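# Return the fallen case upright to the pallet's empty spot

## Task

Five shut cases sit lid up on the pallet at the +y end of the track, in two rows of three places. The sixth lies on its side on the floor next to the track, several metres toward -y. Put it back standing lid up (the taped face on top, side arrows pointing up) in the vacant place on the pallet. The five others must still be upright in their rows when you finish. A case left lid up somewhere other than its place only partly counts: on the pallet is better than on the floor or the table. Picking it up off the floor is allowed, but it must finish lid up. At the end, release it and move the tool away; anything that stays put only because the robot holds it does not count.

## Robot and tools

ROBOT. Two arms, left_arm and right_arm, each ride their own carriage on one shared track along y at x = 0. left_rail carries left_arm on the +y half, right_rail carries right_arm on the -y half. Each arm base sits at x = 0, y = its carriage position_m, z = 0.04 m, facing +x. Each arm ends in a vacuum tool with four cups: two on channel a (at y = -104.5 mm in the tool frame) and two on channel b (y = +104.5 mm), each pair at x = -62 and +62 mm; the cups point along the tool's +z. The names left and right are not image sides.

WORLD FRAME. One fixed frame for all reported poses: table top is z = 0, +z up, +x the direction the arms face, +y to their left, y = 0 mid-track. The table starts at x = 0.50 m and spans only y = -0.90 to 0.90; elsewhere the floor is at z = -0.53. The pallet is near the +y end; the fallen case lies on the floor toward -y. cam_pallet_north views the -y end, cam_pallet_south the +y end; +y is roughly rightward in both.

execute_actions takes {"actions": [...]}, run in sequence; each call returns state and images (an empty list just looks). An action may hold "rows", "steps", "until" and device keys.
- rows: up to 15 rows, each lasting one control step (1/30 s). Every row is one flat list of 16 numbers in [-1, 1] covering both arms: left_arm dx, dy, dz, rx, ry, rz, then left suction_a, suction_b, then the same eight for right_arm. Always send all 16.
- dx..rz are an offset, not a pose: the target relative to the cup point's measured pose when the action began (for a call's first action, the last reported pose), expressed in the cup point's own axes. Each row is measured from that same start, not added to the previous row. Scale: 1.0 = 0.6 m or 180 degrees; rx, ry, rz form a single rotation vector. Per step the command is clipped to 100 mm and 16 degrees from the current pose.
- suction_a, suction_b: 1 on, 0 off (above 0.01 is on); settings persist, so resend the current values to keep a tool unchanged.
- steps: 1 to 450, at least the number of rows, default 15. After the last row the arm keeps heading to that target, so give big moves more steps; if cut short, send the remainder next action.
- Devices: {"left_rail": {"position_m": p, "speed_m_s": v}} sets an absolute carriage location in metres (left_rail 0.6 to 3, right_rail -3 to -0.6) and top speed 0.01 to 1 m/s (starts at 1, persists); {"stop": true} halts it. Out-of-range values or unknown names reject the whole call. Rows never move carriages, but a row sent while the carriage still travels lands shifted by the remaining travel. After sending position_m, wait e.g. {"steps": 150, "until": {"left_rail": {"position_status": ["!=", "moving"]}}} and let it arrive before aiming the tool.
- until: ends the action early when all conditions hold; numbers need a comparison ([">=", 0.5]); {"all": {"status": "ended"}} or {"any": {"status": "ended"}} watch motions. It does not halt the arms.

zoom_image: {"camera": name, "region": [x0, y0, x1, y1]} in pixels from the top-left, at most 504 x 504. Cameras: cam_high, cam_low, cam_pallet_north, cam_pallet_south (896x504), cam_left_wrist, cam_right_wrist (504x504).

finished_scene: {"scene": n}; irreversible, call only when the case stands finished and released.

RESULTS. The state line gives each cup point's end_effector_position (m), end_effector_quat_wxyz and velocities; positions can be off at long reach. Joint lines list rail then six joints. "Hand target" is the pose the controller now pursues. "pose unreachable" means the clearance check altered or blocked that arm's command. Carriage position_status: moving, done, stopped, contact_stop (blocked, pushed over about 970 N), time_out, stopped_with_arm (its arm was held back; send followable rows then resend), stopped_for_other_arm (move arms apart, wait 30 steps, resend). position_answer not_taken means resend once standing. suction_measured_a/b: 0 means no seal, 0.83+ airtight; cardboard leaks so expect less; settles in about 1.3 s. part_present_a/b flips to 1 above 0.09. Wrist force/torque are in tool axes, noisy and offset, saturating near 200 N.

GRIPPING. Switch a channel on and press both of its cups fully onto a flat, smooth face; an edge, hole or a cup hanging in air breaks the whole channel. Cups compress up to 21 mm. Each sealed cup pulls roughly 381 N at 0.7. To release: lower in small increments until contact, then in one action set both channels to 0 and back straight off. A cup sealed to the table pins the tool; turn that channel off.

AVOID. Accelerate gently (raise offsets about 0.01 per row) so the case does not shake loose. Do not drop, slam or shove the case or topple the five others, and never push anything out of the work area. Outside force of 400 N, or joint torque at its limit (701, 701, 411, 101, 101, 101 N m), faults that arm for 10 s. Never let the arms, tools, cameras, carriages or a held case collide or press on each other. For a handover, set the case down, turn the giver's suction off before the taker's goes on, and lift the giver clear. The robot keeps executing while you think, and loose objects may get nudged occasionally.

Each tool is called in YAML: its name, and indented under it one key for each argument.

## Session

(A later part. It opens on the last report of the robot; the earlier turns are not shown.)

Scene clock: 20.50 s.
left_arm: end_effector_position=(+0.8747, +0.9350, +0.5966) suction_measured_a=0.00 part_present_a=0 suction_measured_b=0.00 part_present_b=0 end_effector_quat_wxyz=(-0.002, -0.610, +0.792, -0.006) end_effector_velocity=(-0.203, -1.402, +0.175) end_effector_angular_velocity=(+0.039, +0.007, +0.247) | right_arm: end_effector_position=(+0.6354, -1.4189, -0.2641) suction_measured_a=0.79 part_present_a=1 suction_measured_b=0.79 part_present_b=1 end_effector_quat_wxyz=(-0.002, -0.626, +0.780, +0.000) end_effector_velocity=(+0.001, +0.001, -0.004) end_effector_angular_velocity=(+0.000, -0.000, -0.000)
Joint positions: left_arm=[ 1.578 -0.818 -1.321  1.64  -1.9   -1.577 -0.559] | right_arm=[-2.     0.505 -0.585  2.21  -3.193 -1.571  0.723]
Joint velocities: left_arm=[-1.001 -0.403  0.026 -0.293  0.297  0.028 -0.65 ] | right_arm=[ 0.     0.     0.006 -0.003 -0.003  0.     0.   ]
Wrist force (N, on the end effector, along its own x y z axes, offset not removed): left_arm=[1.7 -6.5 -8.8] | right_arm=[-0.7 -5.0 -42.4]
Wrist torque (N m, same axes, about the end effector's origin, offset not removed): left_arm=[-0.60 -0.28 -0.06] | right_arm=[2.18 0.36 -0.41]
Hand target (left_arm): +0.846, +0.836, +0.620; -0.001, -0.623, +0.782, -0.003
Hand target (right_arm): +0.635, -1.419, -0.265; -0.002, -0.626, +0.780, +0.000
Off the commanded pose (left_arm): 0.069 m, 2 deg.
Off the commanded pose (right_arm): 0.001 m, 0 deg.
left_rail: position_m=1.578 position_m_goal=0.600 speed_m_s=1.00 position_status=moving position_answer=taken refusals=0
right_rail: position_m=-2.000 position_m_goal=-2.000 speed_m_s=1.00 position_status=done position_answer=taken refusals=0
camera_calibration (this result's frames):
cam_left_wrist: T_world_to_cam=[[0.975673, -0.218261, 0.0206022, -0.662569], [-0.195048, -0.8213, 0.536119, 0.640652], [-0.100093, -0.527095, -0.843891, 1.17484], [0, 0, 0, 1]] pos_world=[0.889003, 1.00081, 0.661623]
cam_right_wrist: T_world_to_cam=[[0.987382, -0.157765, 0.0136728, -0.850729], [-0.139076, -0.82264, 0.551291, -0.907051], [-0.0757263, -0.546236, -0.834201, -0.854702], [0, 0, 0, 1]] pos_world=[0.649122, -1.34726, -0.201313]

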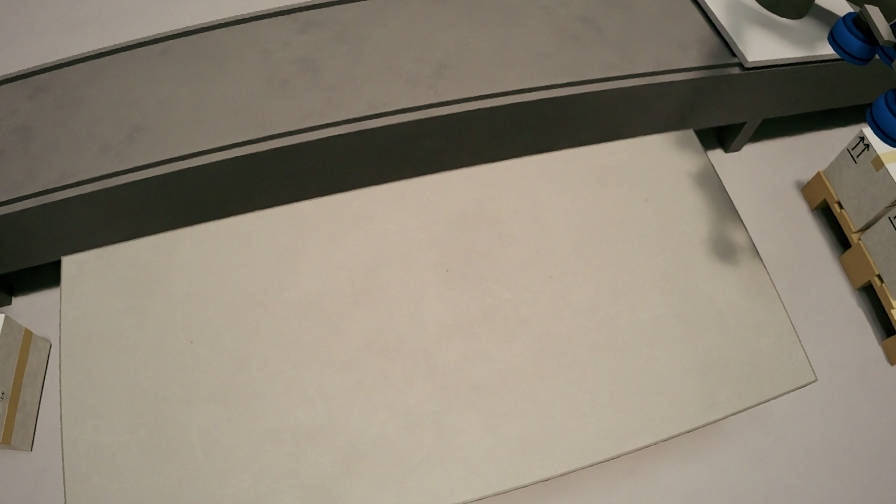

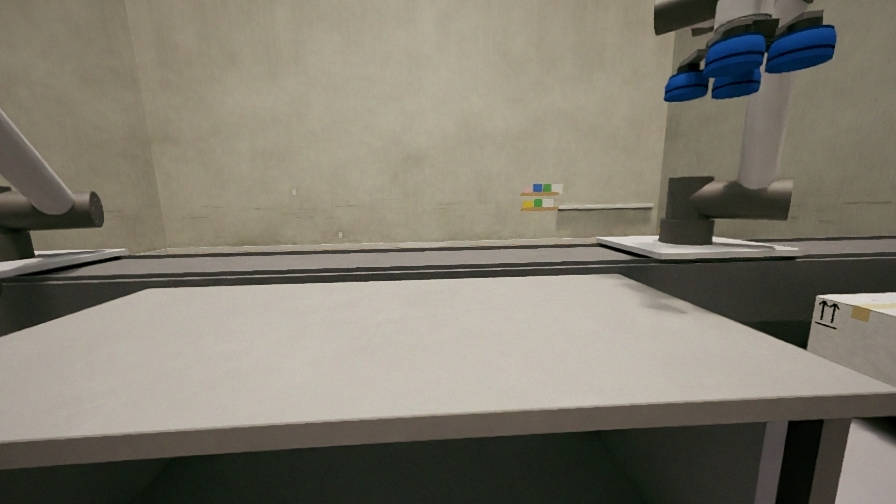

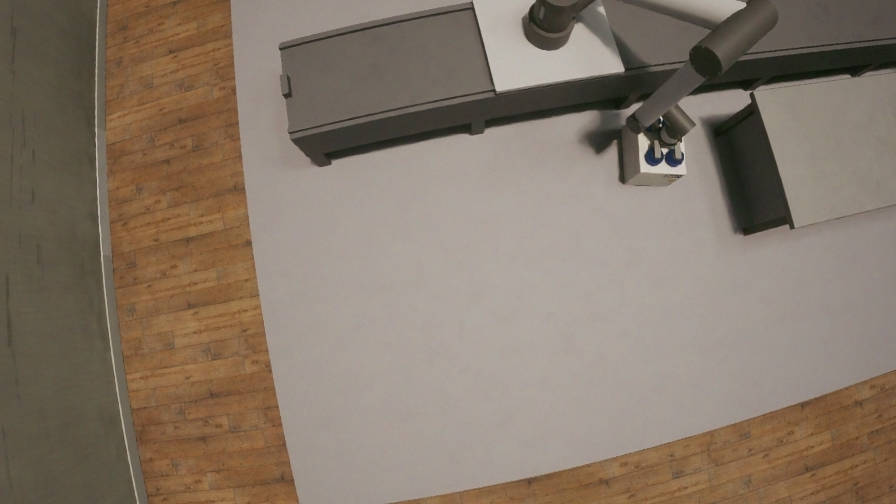

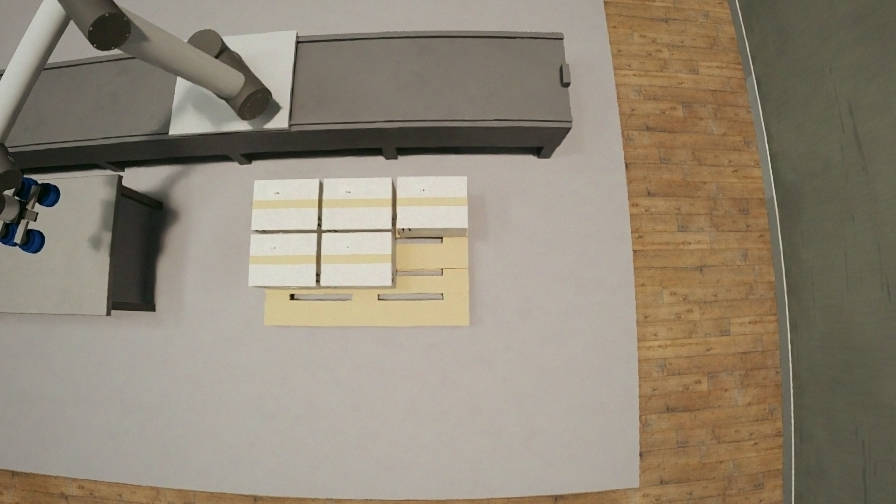

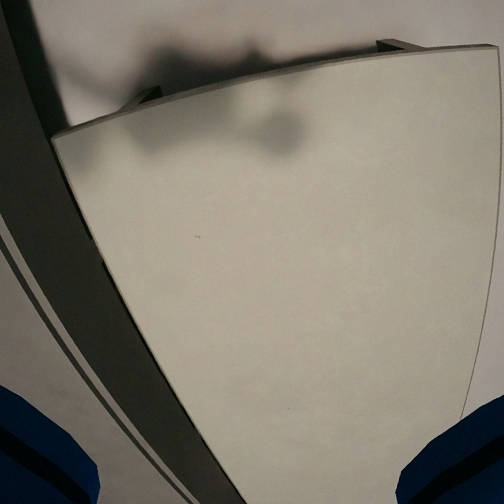

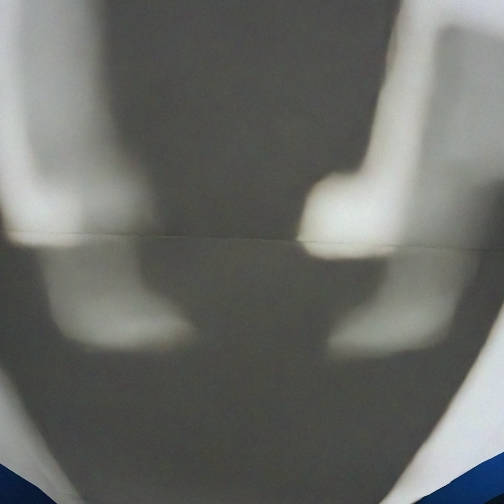

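execute_actions:
  actions: []

Scene clock: 22.60 s.
left_arm: end_effector_position=(+0.8462, -0.0971, +0.6203) suction_measured_a=0.00 part_present_a=0 suction_measured_b=0.00 part_present_b=0 end_effector_quat_wxyz=(-0.001, -0.623, +0.782, -0.003) end_effector_velocity=(+0.000, +0.000, -0.000) end_effector_angular_velocity=(+0.000, +0.000, +0.000) | right_arm: end_effector_position=(+0.6354, -1.4189, -0.2648) suction_measured_a=0.79 part_present_a=1 suction_measured_b=0.79 part_present_b=1 end_effector_quat_wxyz=(-0.002, -0.626, +0.780, +0.000) end_effector_velocity=(+0.000, +0.000, +0.000) end_effector_angular_velocity=(+0.000, -0.000, +0.000)
Joint positions: left_arm=[ 0.6   -0.873 -1.316  1.598 -1.858 -1.573 -0.647] | right_arm=[-2.     0.505 -0.584  2.21  -3.193 -1.571  0.723]
Joint velocities: left_arm=[ 0.  0.  0. -0.  0.  0. -0.] | right_arm=[ 0.  0. -0.  0. -0.  0. -0.]
Wrist force (N, on the end effector, along its own x y z axes, offset not removed): left_arm=[-6.4 -7.4 -9.5] | right_arm=[1.3 -4.7 -41.2]
Wrist torque (N m, same axes, about the end effector's origin, offset not removed): left_arm=[-0.90 0.71 -0.01] | right_arm=[1.89 -0.06 -0.38]
Hand target (left_arm): +0.846, -0.097, +0.620; -0.001, -0.623, +0.782, -0.003
Hand target (right_arm): +0.635, -1.419, -0.265; -0.002, -0.626, +0.780, +0.000
Off the commanded pose (left_arm): 0.005 m, 0 deg.
Off the commanded pose (right_arm): 0.001 m, 0 deg.
left_rail: position_m=0.600 position_m_goal=0.600 speed_m_s=1.00 position_status=done position_answer=taken refusals=0
right_rail: position_m=-2.000 position_m_goal=-2.000 speed_m_s=1.00 position_status=done position_answer=taken refusals=0
camera_calibration (this result's frames):
cam_left_wrist: T_world_to_cam=[[0.982432, -0.185759, 0.0179176, -0.861402], [-0.166795, -0.830939, 0.530773, -0.246793], [-0.0837074, -0.524437, -0.847325, 0.636502], [0, 0, 0, 1]] pos_world=[0.858385, -0.0312777, 0.685749]
cam_right_wrist: T_world_to_cam=[[0.987386, -0.157744, 0.0136617, -0.85071], [-0.13904, -0.822554, 0.551428, -0.906555], [-0.0757468, -0.546372, -0.834111, -0.855392], [0, 0, 0, 1]] pos_world=[0.649139, -1.34725, -0.201969]

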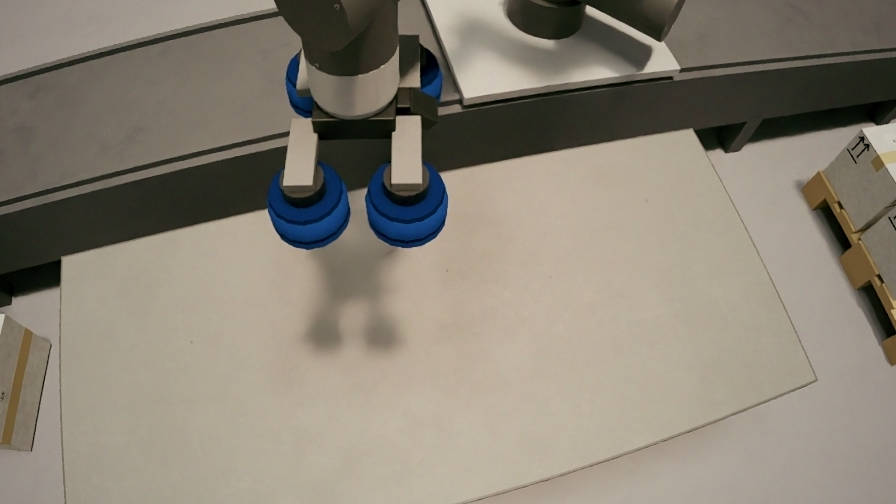

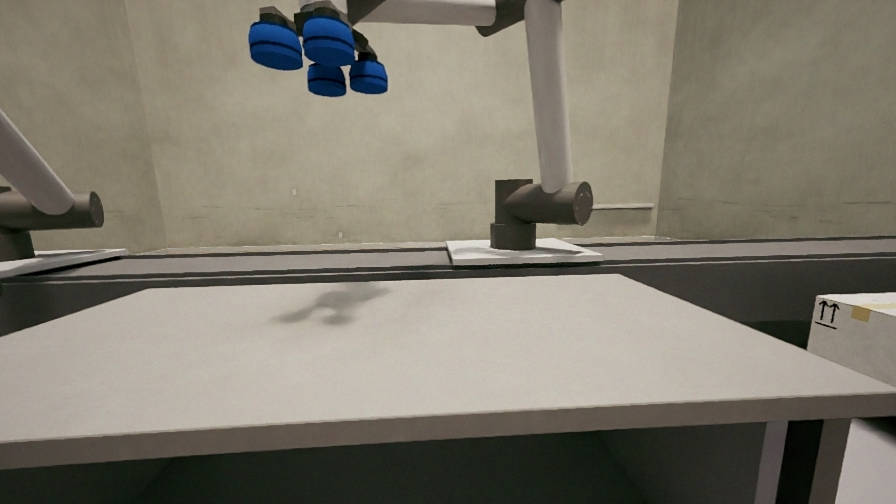

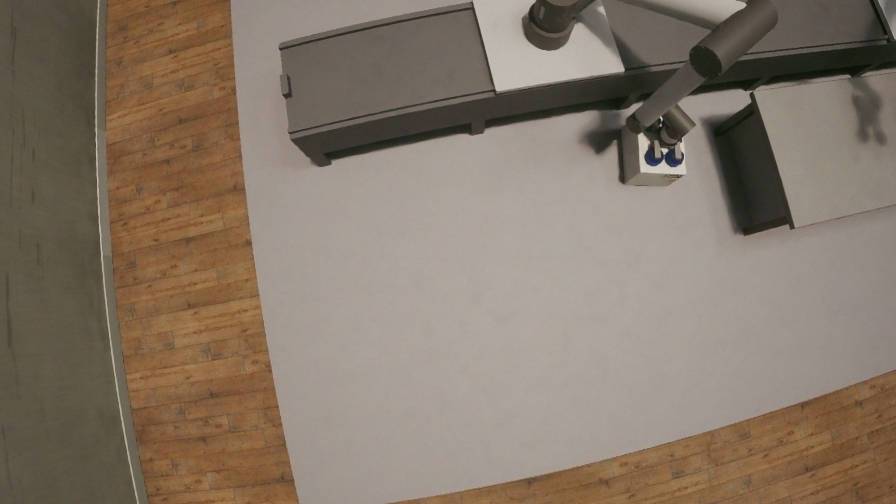

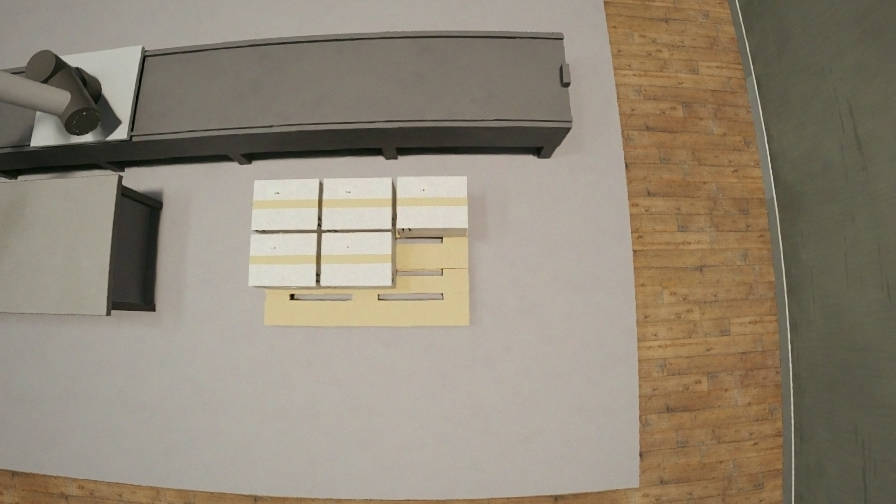

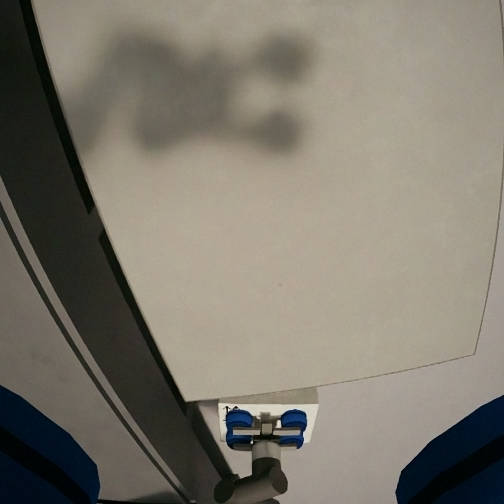

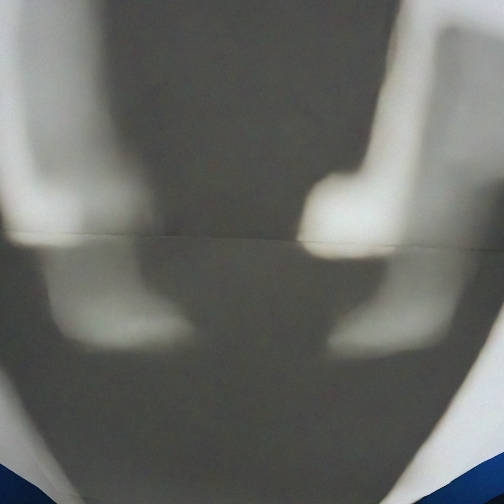

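execute_actions:
  actions:
    - {"rows": [ [0.005,-0.001,0,0,0,0,0,0, 0,0,-0.005,0,0,0,1,1], [0.015,-0.004,-0.002,0,0,0,0,0, 0,0,-0.015,0,0,0,1,1], [0.03,-0.009,-0.003,0,0,0,0,0, 0,0,-0.03,0,0,0,1,1], [0.05,-0.015,-0.005,0,0,0,0,0, 0,0,-0.05,0,0,0,1,1], [0.075,-0.022,-0.008,0,0,0,0,0, -0.002,0,-0.08,0,-0.005,0,1,1], [0.105,-0.031,-0.011,0,0,0,0,0, -0.005,0,-0.12,0,-0.012,0,1,1], [0.14,-0.041,-0.015,0,0,0,0,0, -0.01,0,-0.17,0,-0.022,0,1,1], [0.18,-0.053,-0.019,0,0,0,0,0, -0.015,0,-0.23,0,-0.035,0,1,1], [0.22,-0.065,-0.024,0,0,0,0,0, -0.02,0,-0.30,0,-0.05,0,1,1], [0.26,-0.077,-0.028,0,0,0,0,0, -0.03,0,-0.38,0,-0.07,0,1,1], [0.30,-0.089,-0.032,0,0,0,0,0, -0.04,0,-0.47,0,-0.09,0,1,1], [0.34,-0.101,-0.037,0,0,0,0,0, -0.05,0,-0.57,0,-0.12,0,1,1], [0.38,-0.112,-0.041,0,0,0,0,0, -0.06,0,-0.67,0,-0.15,0,1,1], [0.42,-0.124,-0.045,0,0,0,0,0, -0.07,0,-0.77,0,-0.19,0,1,1], [0.463,-0.137,-0.05,0,0,-0.002,0,0, -0.083,0,-0.857,0,-0.222,0,1,1] ], "steps": 33}

Scene clock: 24.63 s.
left_arm: end_effector_position=(+0.8636, -0.3836, +0.6515) suction_measured_a=0.00 part_present_a=0 suction_measured_b=0.00 part_present_b=0 end_effector_quat_wxyz=(-0.001, -0.625, +0.780, -0.003) end_effector_velocity=(+0.006, -0.019, +0.003) end_effector_angular_velocity=(+0.004, +0.003, +0.001) | right_arm: end_effector_position=(+0.6464, -1.3766, +0.1700) suction_measured_a=0.79 part_present_a=1 suction_measured_b=0.79 part_present_b=1 end_effector_quat_wxyz=(+0.266, -0.588, +0.734, +0.210) end_effector_velocity=(+0.007, +0.054, +0.473) end_effector_angular_velocity=(+0.114, -0.051, -0.020)
Joint positions: left_arm=[ 0.6   -1.004 -1.075  1.207 -1.708 -1.572 -0.785] | right_arm=[-2.     0.362 -1.075  2.413 -3.34  -1.012  0.707]
Joint velocities: left_arm=[ 0.    -0.004  0.023 -0.042  0.024 -0.    -0.005] | right_arm=[ 0.     0.042 -0.718 -0.08   0.652  0.054  0.11 ]
Wrist force (N, on the end effector, along its own x y z axes, offset not removed): left_arm=[1.3 -6.6 -11.6] | right_arm=[-29.0 -4.4 -30.6]
Wrist torque (N m, same axes, about the end effector's origin, offset not removed): left_arm=[-1.04 -0.35 -0.14] | right_arm=[1.45 -3.23 -1.65]
Hand target (left_arm): +0.864, -0.386, +0.652; -0.001, -0.625, +0.780, -0.002
Hand target (right_arm): +0.644, -1.370, +0.243; +0.272, -0.586, +0.733, +0.213
Off the commanded pose (left_arm): 0.003 m, 0 deg.
Off the commanded pose (right_arm): 0.080 m, 0 deg.
left_rail: position_m=0.600 position_m_goal=0.600 speed_m_s=1.00 position_status=done position_answer=taken refusals=0
right_rail: position_m=-2.000 position_m_goal=-2.000 speed_m_s=1.00 position_status=done position_answer=taken refusals=0
camera_calibration (this result's frames):
cam_left_wrist: T_world_to_cam=[[0.983549, -0.179701, 0.0184262, -0.931226], [-0.161912, -0.831732, 0.531043, -0.5032], [-0.0801031, -0.52529, -0.847145, 0.510637], [0, 0, 0, 1]] pos_world=[0.875336, -0.317637, 0.716963]
cam_right_wrist: T_world_to_cam=[[0.981259, -0.184807, 0.0545715, -0.901011], [-0.178129, -0.977961, -0.108917, -1.18634], [0.0734974, 0.0971546, -0.992552, 0.347552], [0, 0, 0, 1]] pos_world=[0.647259, -1.36048, 0.264921]

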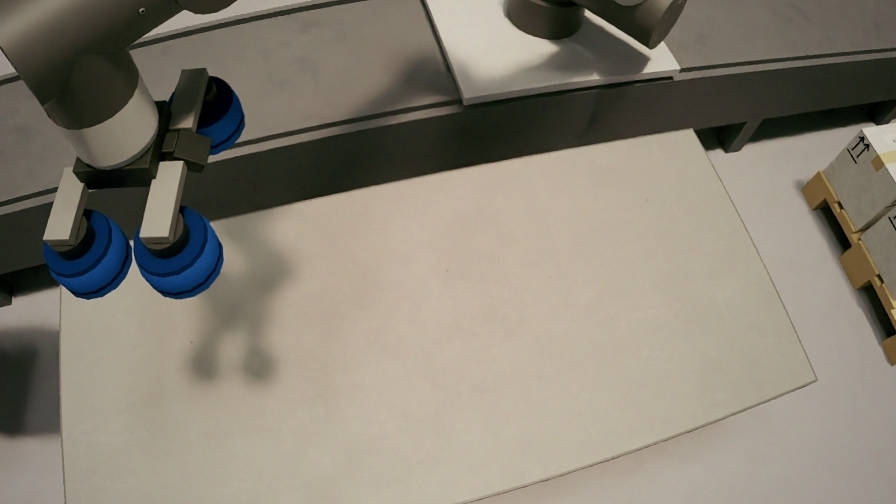

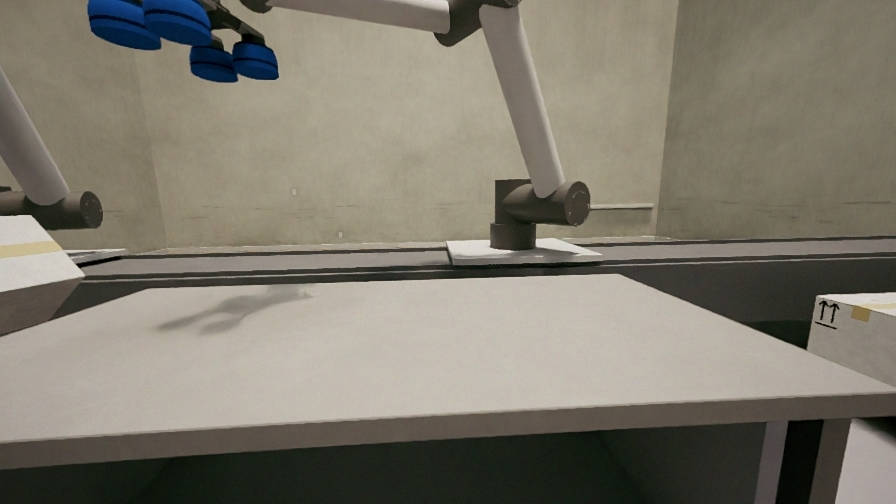

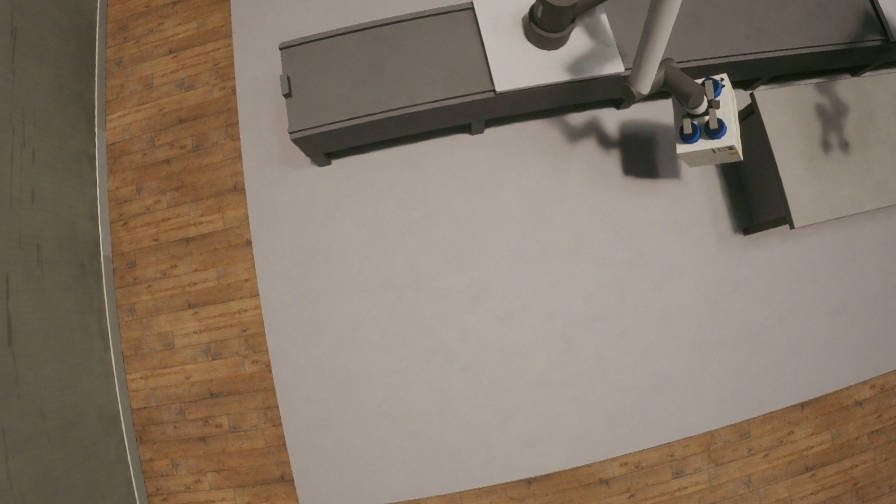

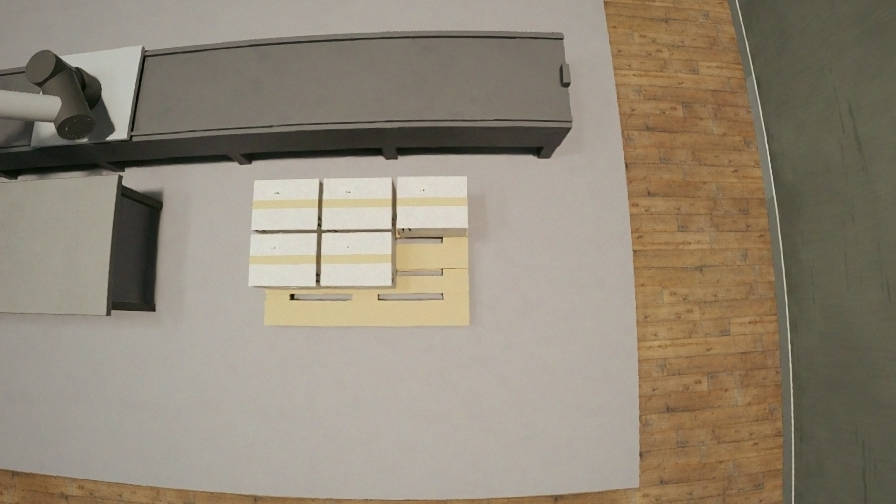

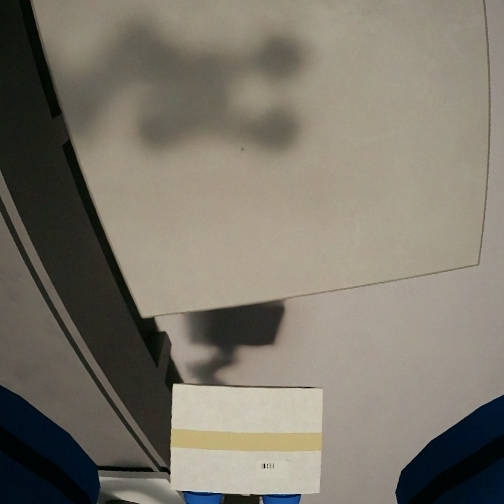

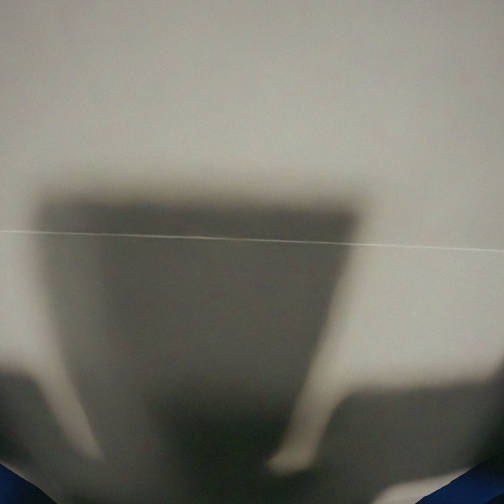

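execute_actions:
  actions: []

Scene clock: 24.80 s.
left_arm: end_effector_position=(+0.8641, -0.3853, +0.6518) suction_measured_a=0.00 part_present_a=0 suction_measured_b=0.00 part_present_b=0 end_effector_quat_wxyz=(-0.001, -0.625, +0.780, -0.003) end_effector_velocity=(+0.002, -0.005, +0.001) end_effector_angular_velocity=(+0.001, +0.001, +0.000) | right_arm: end_effector_position=(+0.6456, -1.3714, +0.2238) suction_measured_a=0.79 part_present_a=1 suction_measured_b=0.79 part_present_b=1 end_effector_quat_wxyz=(+0.271, -0.587, +0.733, +0.212) end_effector_velocity=(-0.009, +0.012, +0.160) end_effector_angular_velocity=(+0.027, -0.008, -0.006)
Joint positions: left_arm=[ 0.6   -1.005 -1.073  1.203 -1.706 -1.572 -0.785] | right_arm=[-2.     0.367 -1.157  2.402 -3.261 -1.007  0.719]
Joint velocities: left_arm=[ 0.    -0.001  0.006 -0.011  0.006  0.    -0.001] | right_arm=[ 0.     0.014 -0.247 -0.03   0.243  0.011  0.033]
Wrist force (N, on the end effector, along its own x y z axes, offset not removed): left_arm=[1.4 -2.6 -5.9] | right_arm=[-41.7 -6.7 -41.7]
Wrist torque (N m, same axes, about the end effector's origin, offset not removed): left_arm=[-0.21 -0.34 0.21] | right_arm=[1.12 -3.78 -1.48]
Hand target (left_arm): +0.864, -0.386, +0.652; -0.001, -0.625, +0.780, -0.002
Hand target (right_arm): +0.644, -1.370, +0.243; +0.272, -0.586, +0.733, +0.213
Off the commanded pose (left_arm): 0.001 m, 0 deg.
Off the commanded pose (right_arm): 0.026 m, 1 deg.
left_rail: position_m=0.600 position_m_goal=0.600 speed_m_s=1.00 position_status=done position_answer=taken refusals=0
right_rail: position_m=-2.000 position_m_goal=-2.000 speed_m_s=1.00 position_status=done position_answer=taken refusals=0
camera_calibration (this result's frames):
cam_left_wrist: T_world_to_cam=[[0.983573, -0.179601, 0.0181121, -0.931858], [-0.161689, -0.831955, 0.530762, -0.504803], [-0.0802568, -0.524971, -0.847328, 0.510413], [0, 0, 0, 1]] pos_world=[0.875893, -0.319384, 0.717295]
cam_right_wrist: T_world_to_cam=[[0.980671, -0.187279, 0.0566586, -0.905754], [-0.179535, -0.976412, -0.119946, -1.17002], [0.0777854, 0.107455, -0.991162, 0.411514], [0, 0, 0, 1]] pos_world=[0.646177, -1.35627, 0.318857]

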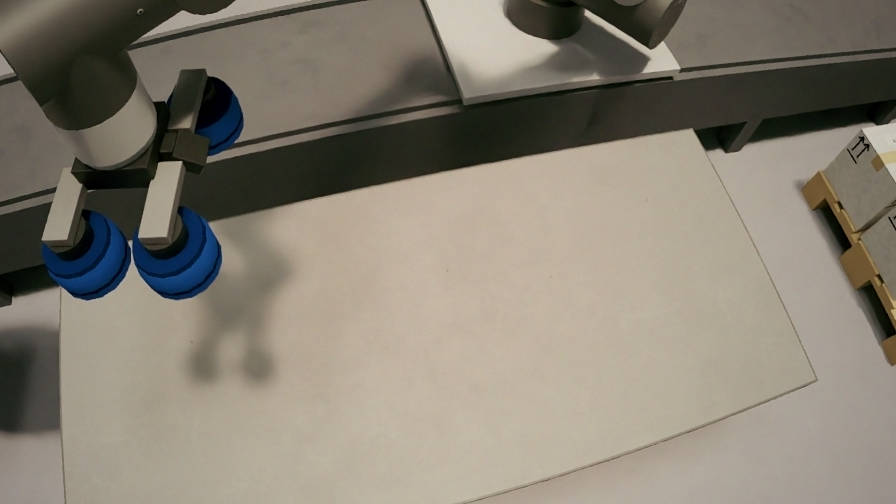

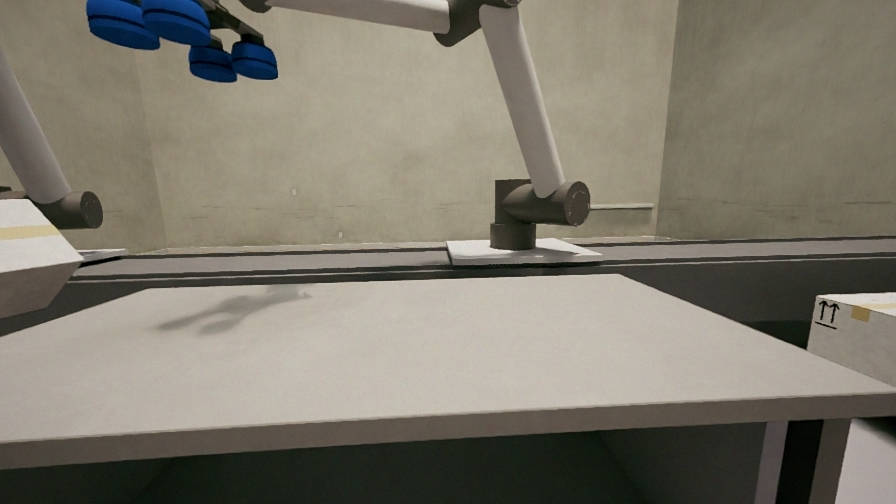

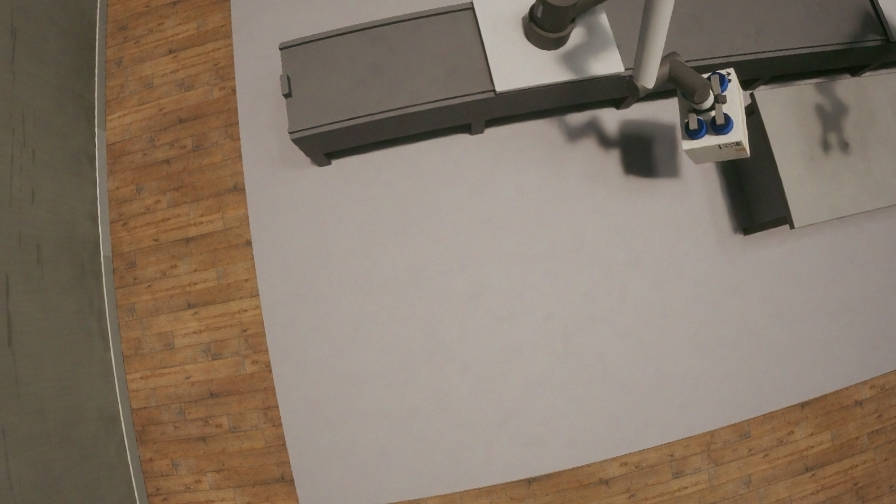

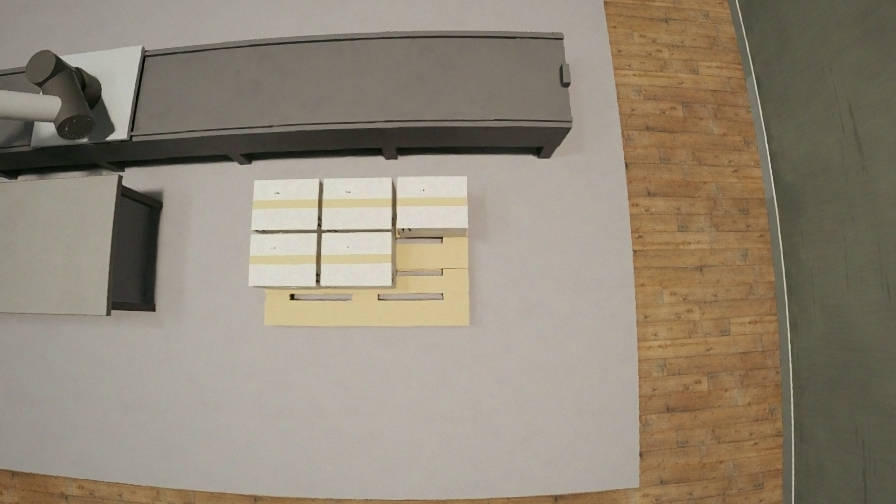

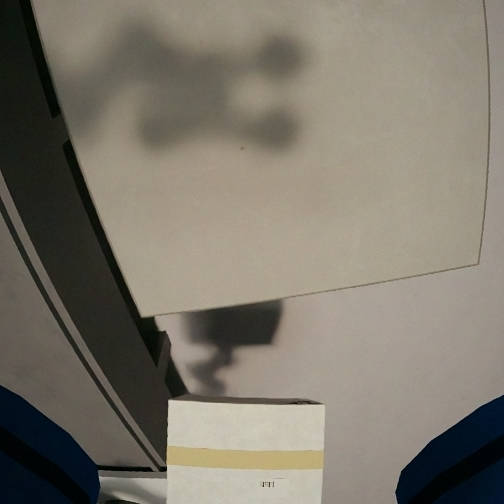

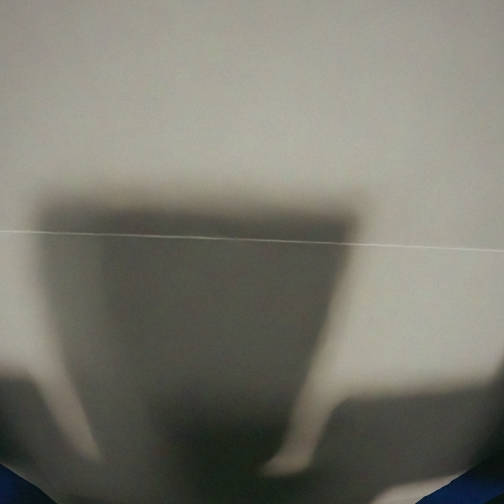

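execute_actions:
  actions:
    - {"rows": [ [0.003,0,0.001,0,0,0,0,0, -0.0266,0,-0.0211,0,-0.003,0,1,1], [0.008,0,0.002,0,0,0,0,0, -0.0375,0,-0.0185,0,-0.007,0,1,1], [0.016,0,0.004,0,0,0,0,0, -0.0545,0,-0.0128,0,-0.012,0,1,1], [0.027,0,0.007,0,0,0,0,0, -0.0788,0,-0.0054,0,-0.02,0,1,1], [0.04,0,0.01,0,0,0,0,0, -0.1103,0,0.0038,0,-0.03,0,1,1], [0.056,0,0.014,0,0,0,0,0, -0.1479,0,0.0161,0,-0.042,0,1,1], [0.074,0,0.018,0,0,0,0,0, -0.1918,0,0.0314,0,-0.057,0,1,1], [0.092,0,0.023,0,0,0,0,0, -0.2408,0,0.0509,0,-0.072,0,1,1], [0.11,0,0.027,0,0,0,0,0, -0.2887,0,0.0718,-0.001,-0.089,0,1,1], [0.128,0,0.032,0,0,0,0,0, -0.3354,0,0.0939,-0.001,-0.106,0,1,1], [0.146,0,0.036,0,0,0,0,0, -0.38,0,0.1186,-0.001,-0.122,0,1,1], [0.162,0,0.04,0,0,0,0,0, -0.4225,0,0.1458,-0.001,-0.139,0.001,1,1], [0.177,0,0.044,0,0,0,0,0, -0.4639,0,0.1743,-0.0015,-0.156,0.001,1,1], [0.19,0,0.047,0,0,0,0,0, -0.5021,0,0.2066,-0.0016,-0.175,0.001,1,1], [0.2,0,0.05,0,0,0,0,0, -0.774,0,0.6853,-0.0025,-0.2764,0.0015,1,1] ], "steps": 42}

Scene clock: 28.67 s.
left_arm: end_effector_position=(+0.8382, -0.5025, +0.6224) suction_measured_a=0.00 part_present_a=0 suction_measured_b=0.00 part_present_b=0 end_effector_quat_wxyz=(-0.001, -0.625, +0.780, -0.003) end_effector_velocity=(-0.000, -0.000, -0.000) end_effector_angular_velocity=(+0.000, +0.000, -0.000) | right_arm: end_effector_position=(+0.7386, -0.8678, +0.2245) suction_measured_a=0.79 part_present_a=1 suction_measured_b=0.79 part_present_b=1 end_effector_quat_wxyz=(+0.548, -0.444, +0.553, +0.442) end_effector_velocity=(+0.134, +0.386, -0.051) end_effector_angular_velocity=(+0.049, -0.011, -0.032)
Joint positions: left_arm=[ 0.6   -1.066 -0.973  1.082 -1.685 -1.571 -0.847] | right_arm=[-2.     0.712 -0.539  1.644 -4.237 -0.928  1.567]
Joint velocities: left_arm=[ 0. -0.  0. -0.  0. -0. -0.] | right_arm=[ 0.     0.198  0.276 -0.701  0.36  -0.229  0.041]
Wrist force (N, on the end effector, along its own x y z axes, offset not removed): left_arm=[3.0 -4.6 -2.9] | right_arm=[-42.0 -3.7 0.4]
Wrist torque (N m, same axes, about the end effector's origin, offset not removed): left_arm=[-0.27 -0.58 0.03] | right_arm=[-0.16 -5.40 -2.37]
Hand target (left_arm): +0.838, -0.503, +0.622; -0.001, -0.625, +0.780, -0.003
Hand target (right_arm): +0.760, -0.807, +0.219; +0.552, -0.442, +0.552, +0.443
Off the commanded pose (left_arm): 0.000 m, 0 deg.
Off the commanded pose (right_arm): 0.111 m, 0 deg; position clipped at the last step of the last action.
left_rail: position_m=0.600 position_m_goal=0.600 speed_m_s=1.00 position_status=done position_answer=taken refusals=0
right_rail: position_m=-2.000 position_m_goal=-2.000 speed_m_s=1.00 position_status=done position_answer=taken refusals=0
camera_calibration (this result's frames):
cam_left_wrist: T_world_to_cam=[[0.983573, -0.179598, 0.0181259, -0.926915], [-0.161698, -0.83198, 0.530719, -0.5909], [-0.0802355, -0.524932, -0.847354, 0.421884], [0, 0, 0, 1]] pos_world=[0.849991, -0.436629, 0.687888]
cam_right_wrist: T_world_to_cam=[[0.971888, -0.228552, 0.0565513, -0.931947], [-0.0812865, -0.551141, -0.830444, -0.205581], [0.220967, 0.802501, -0.554225, 0.750225], [0, 0, 0, 1]] pos_world=[0.723262, -0.928359, 0.297773]

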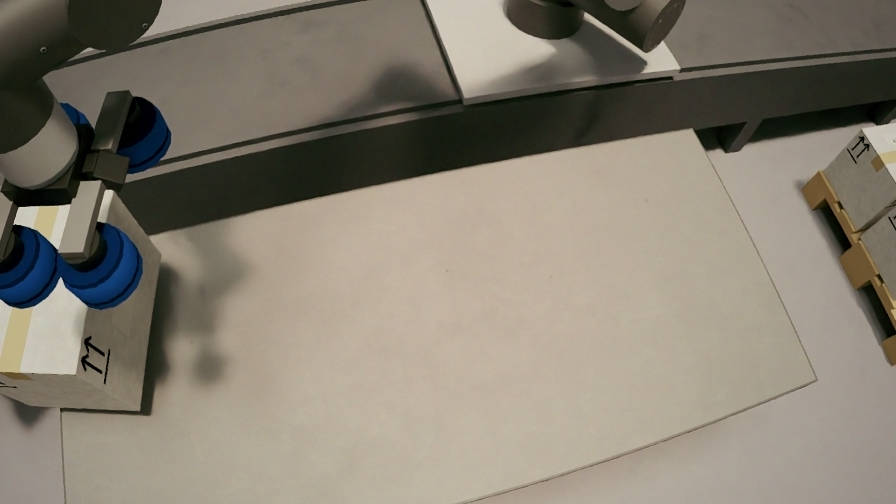

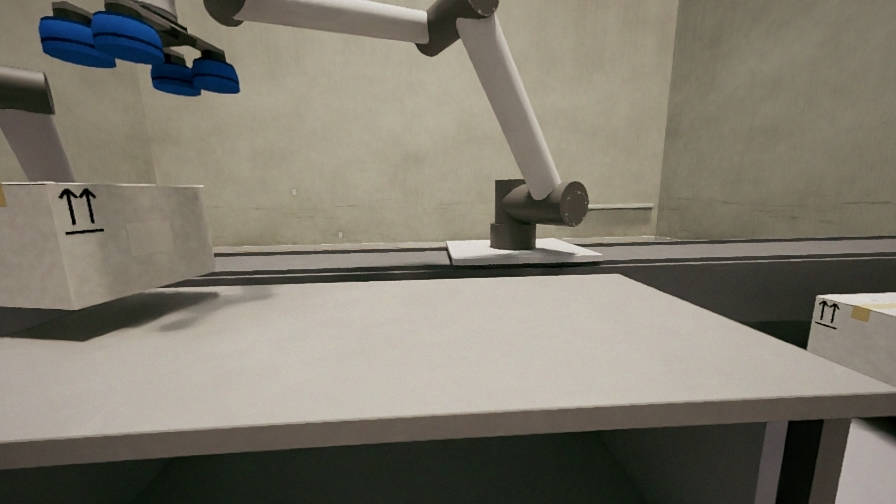

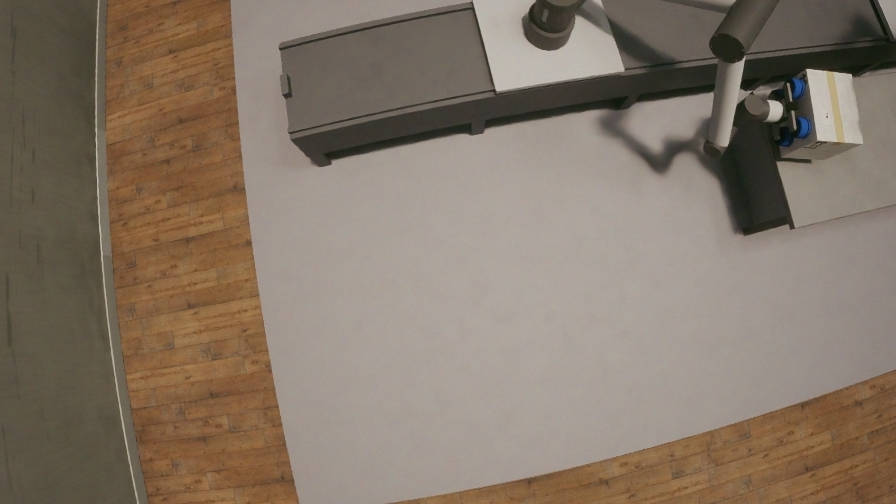

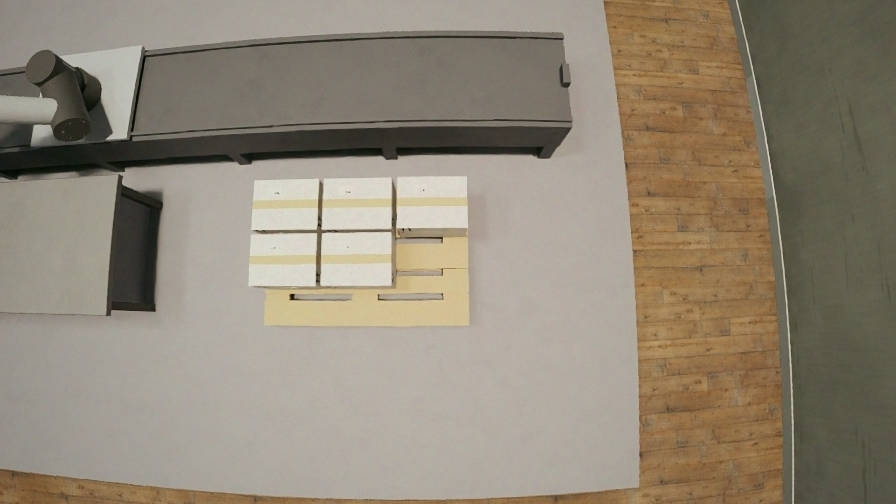

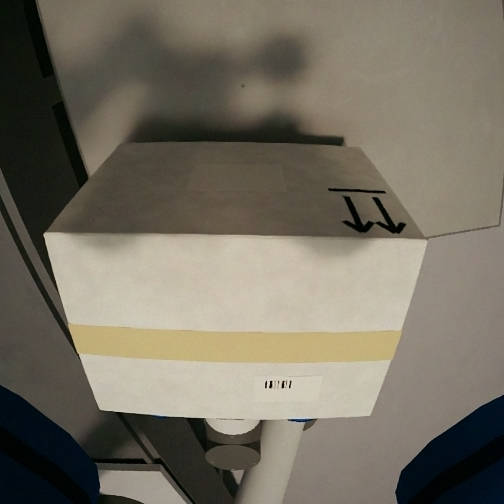

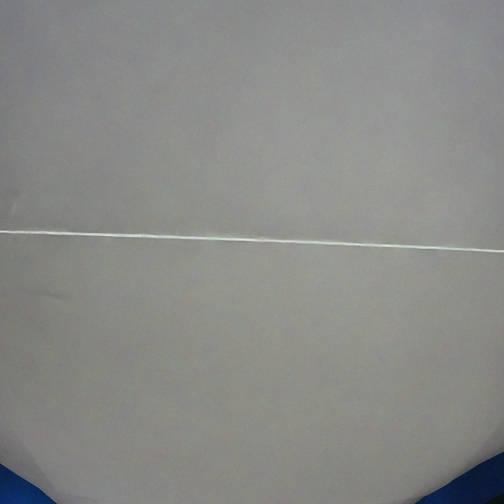

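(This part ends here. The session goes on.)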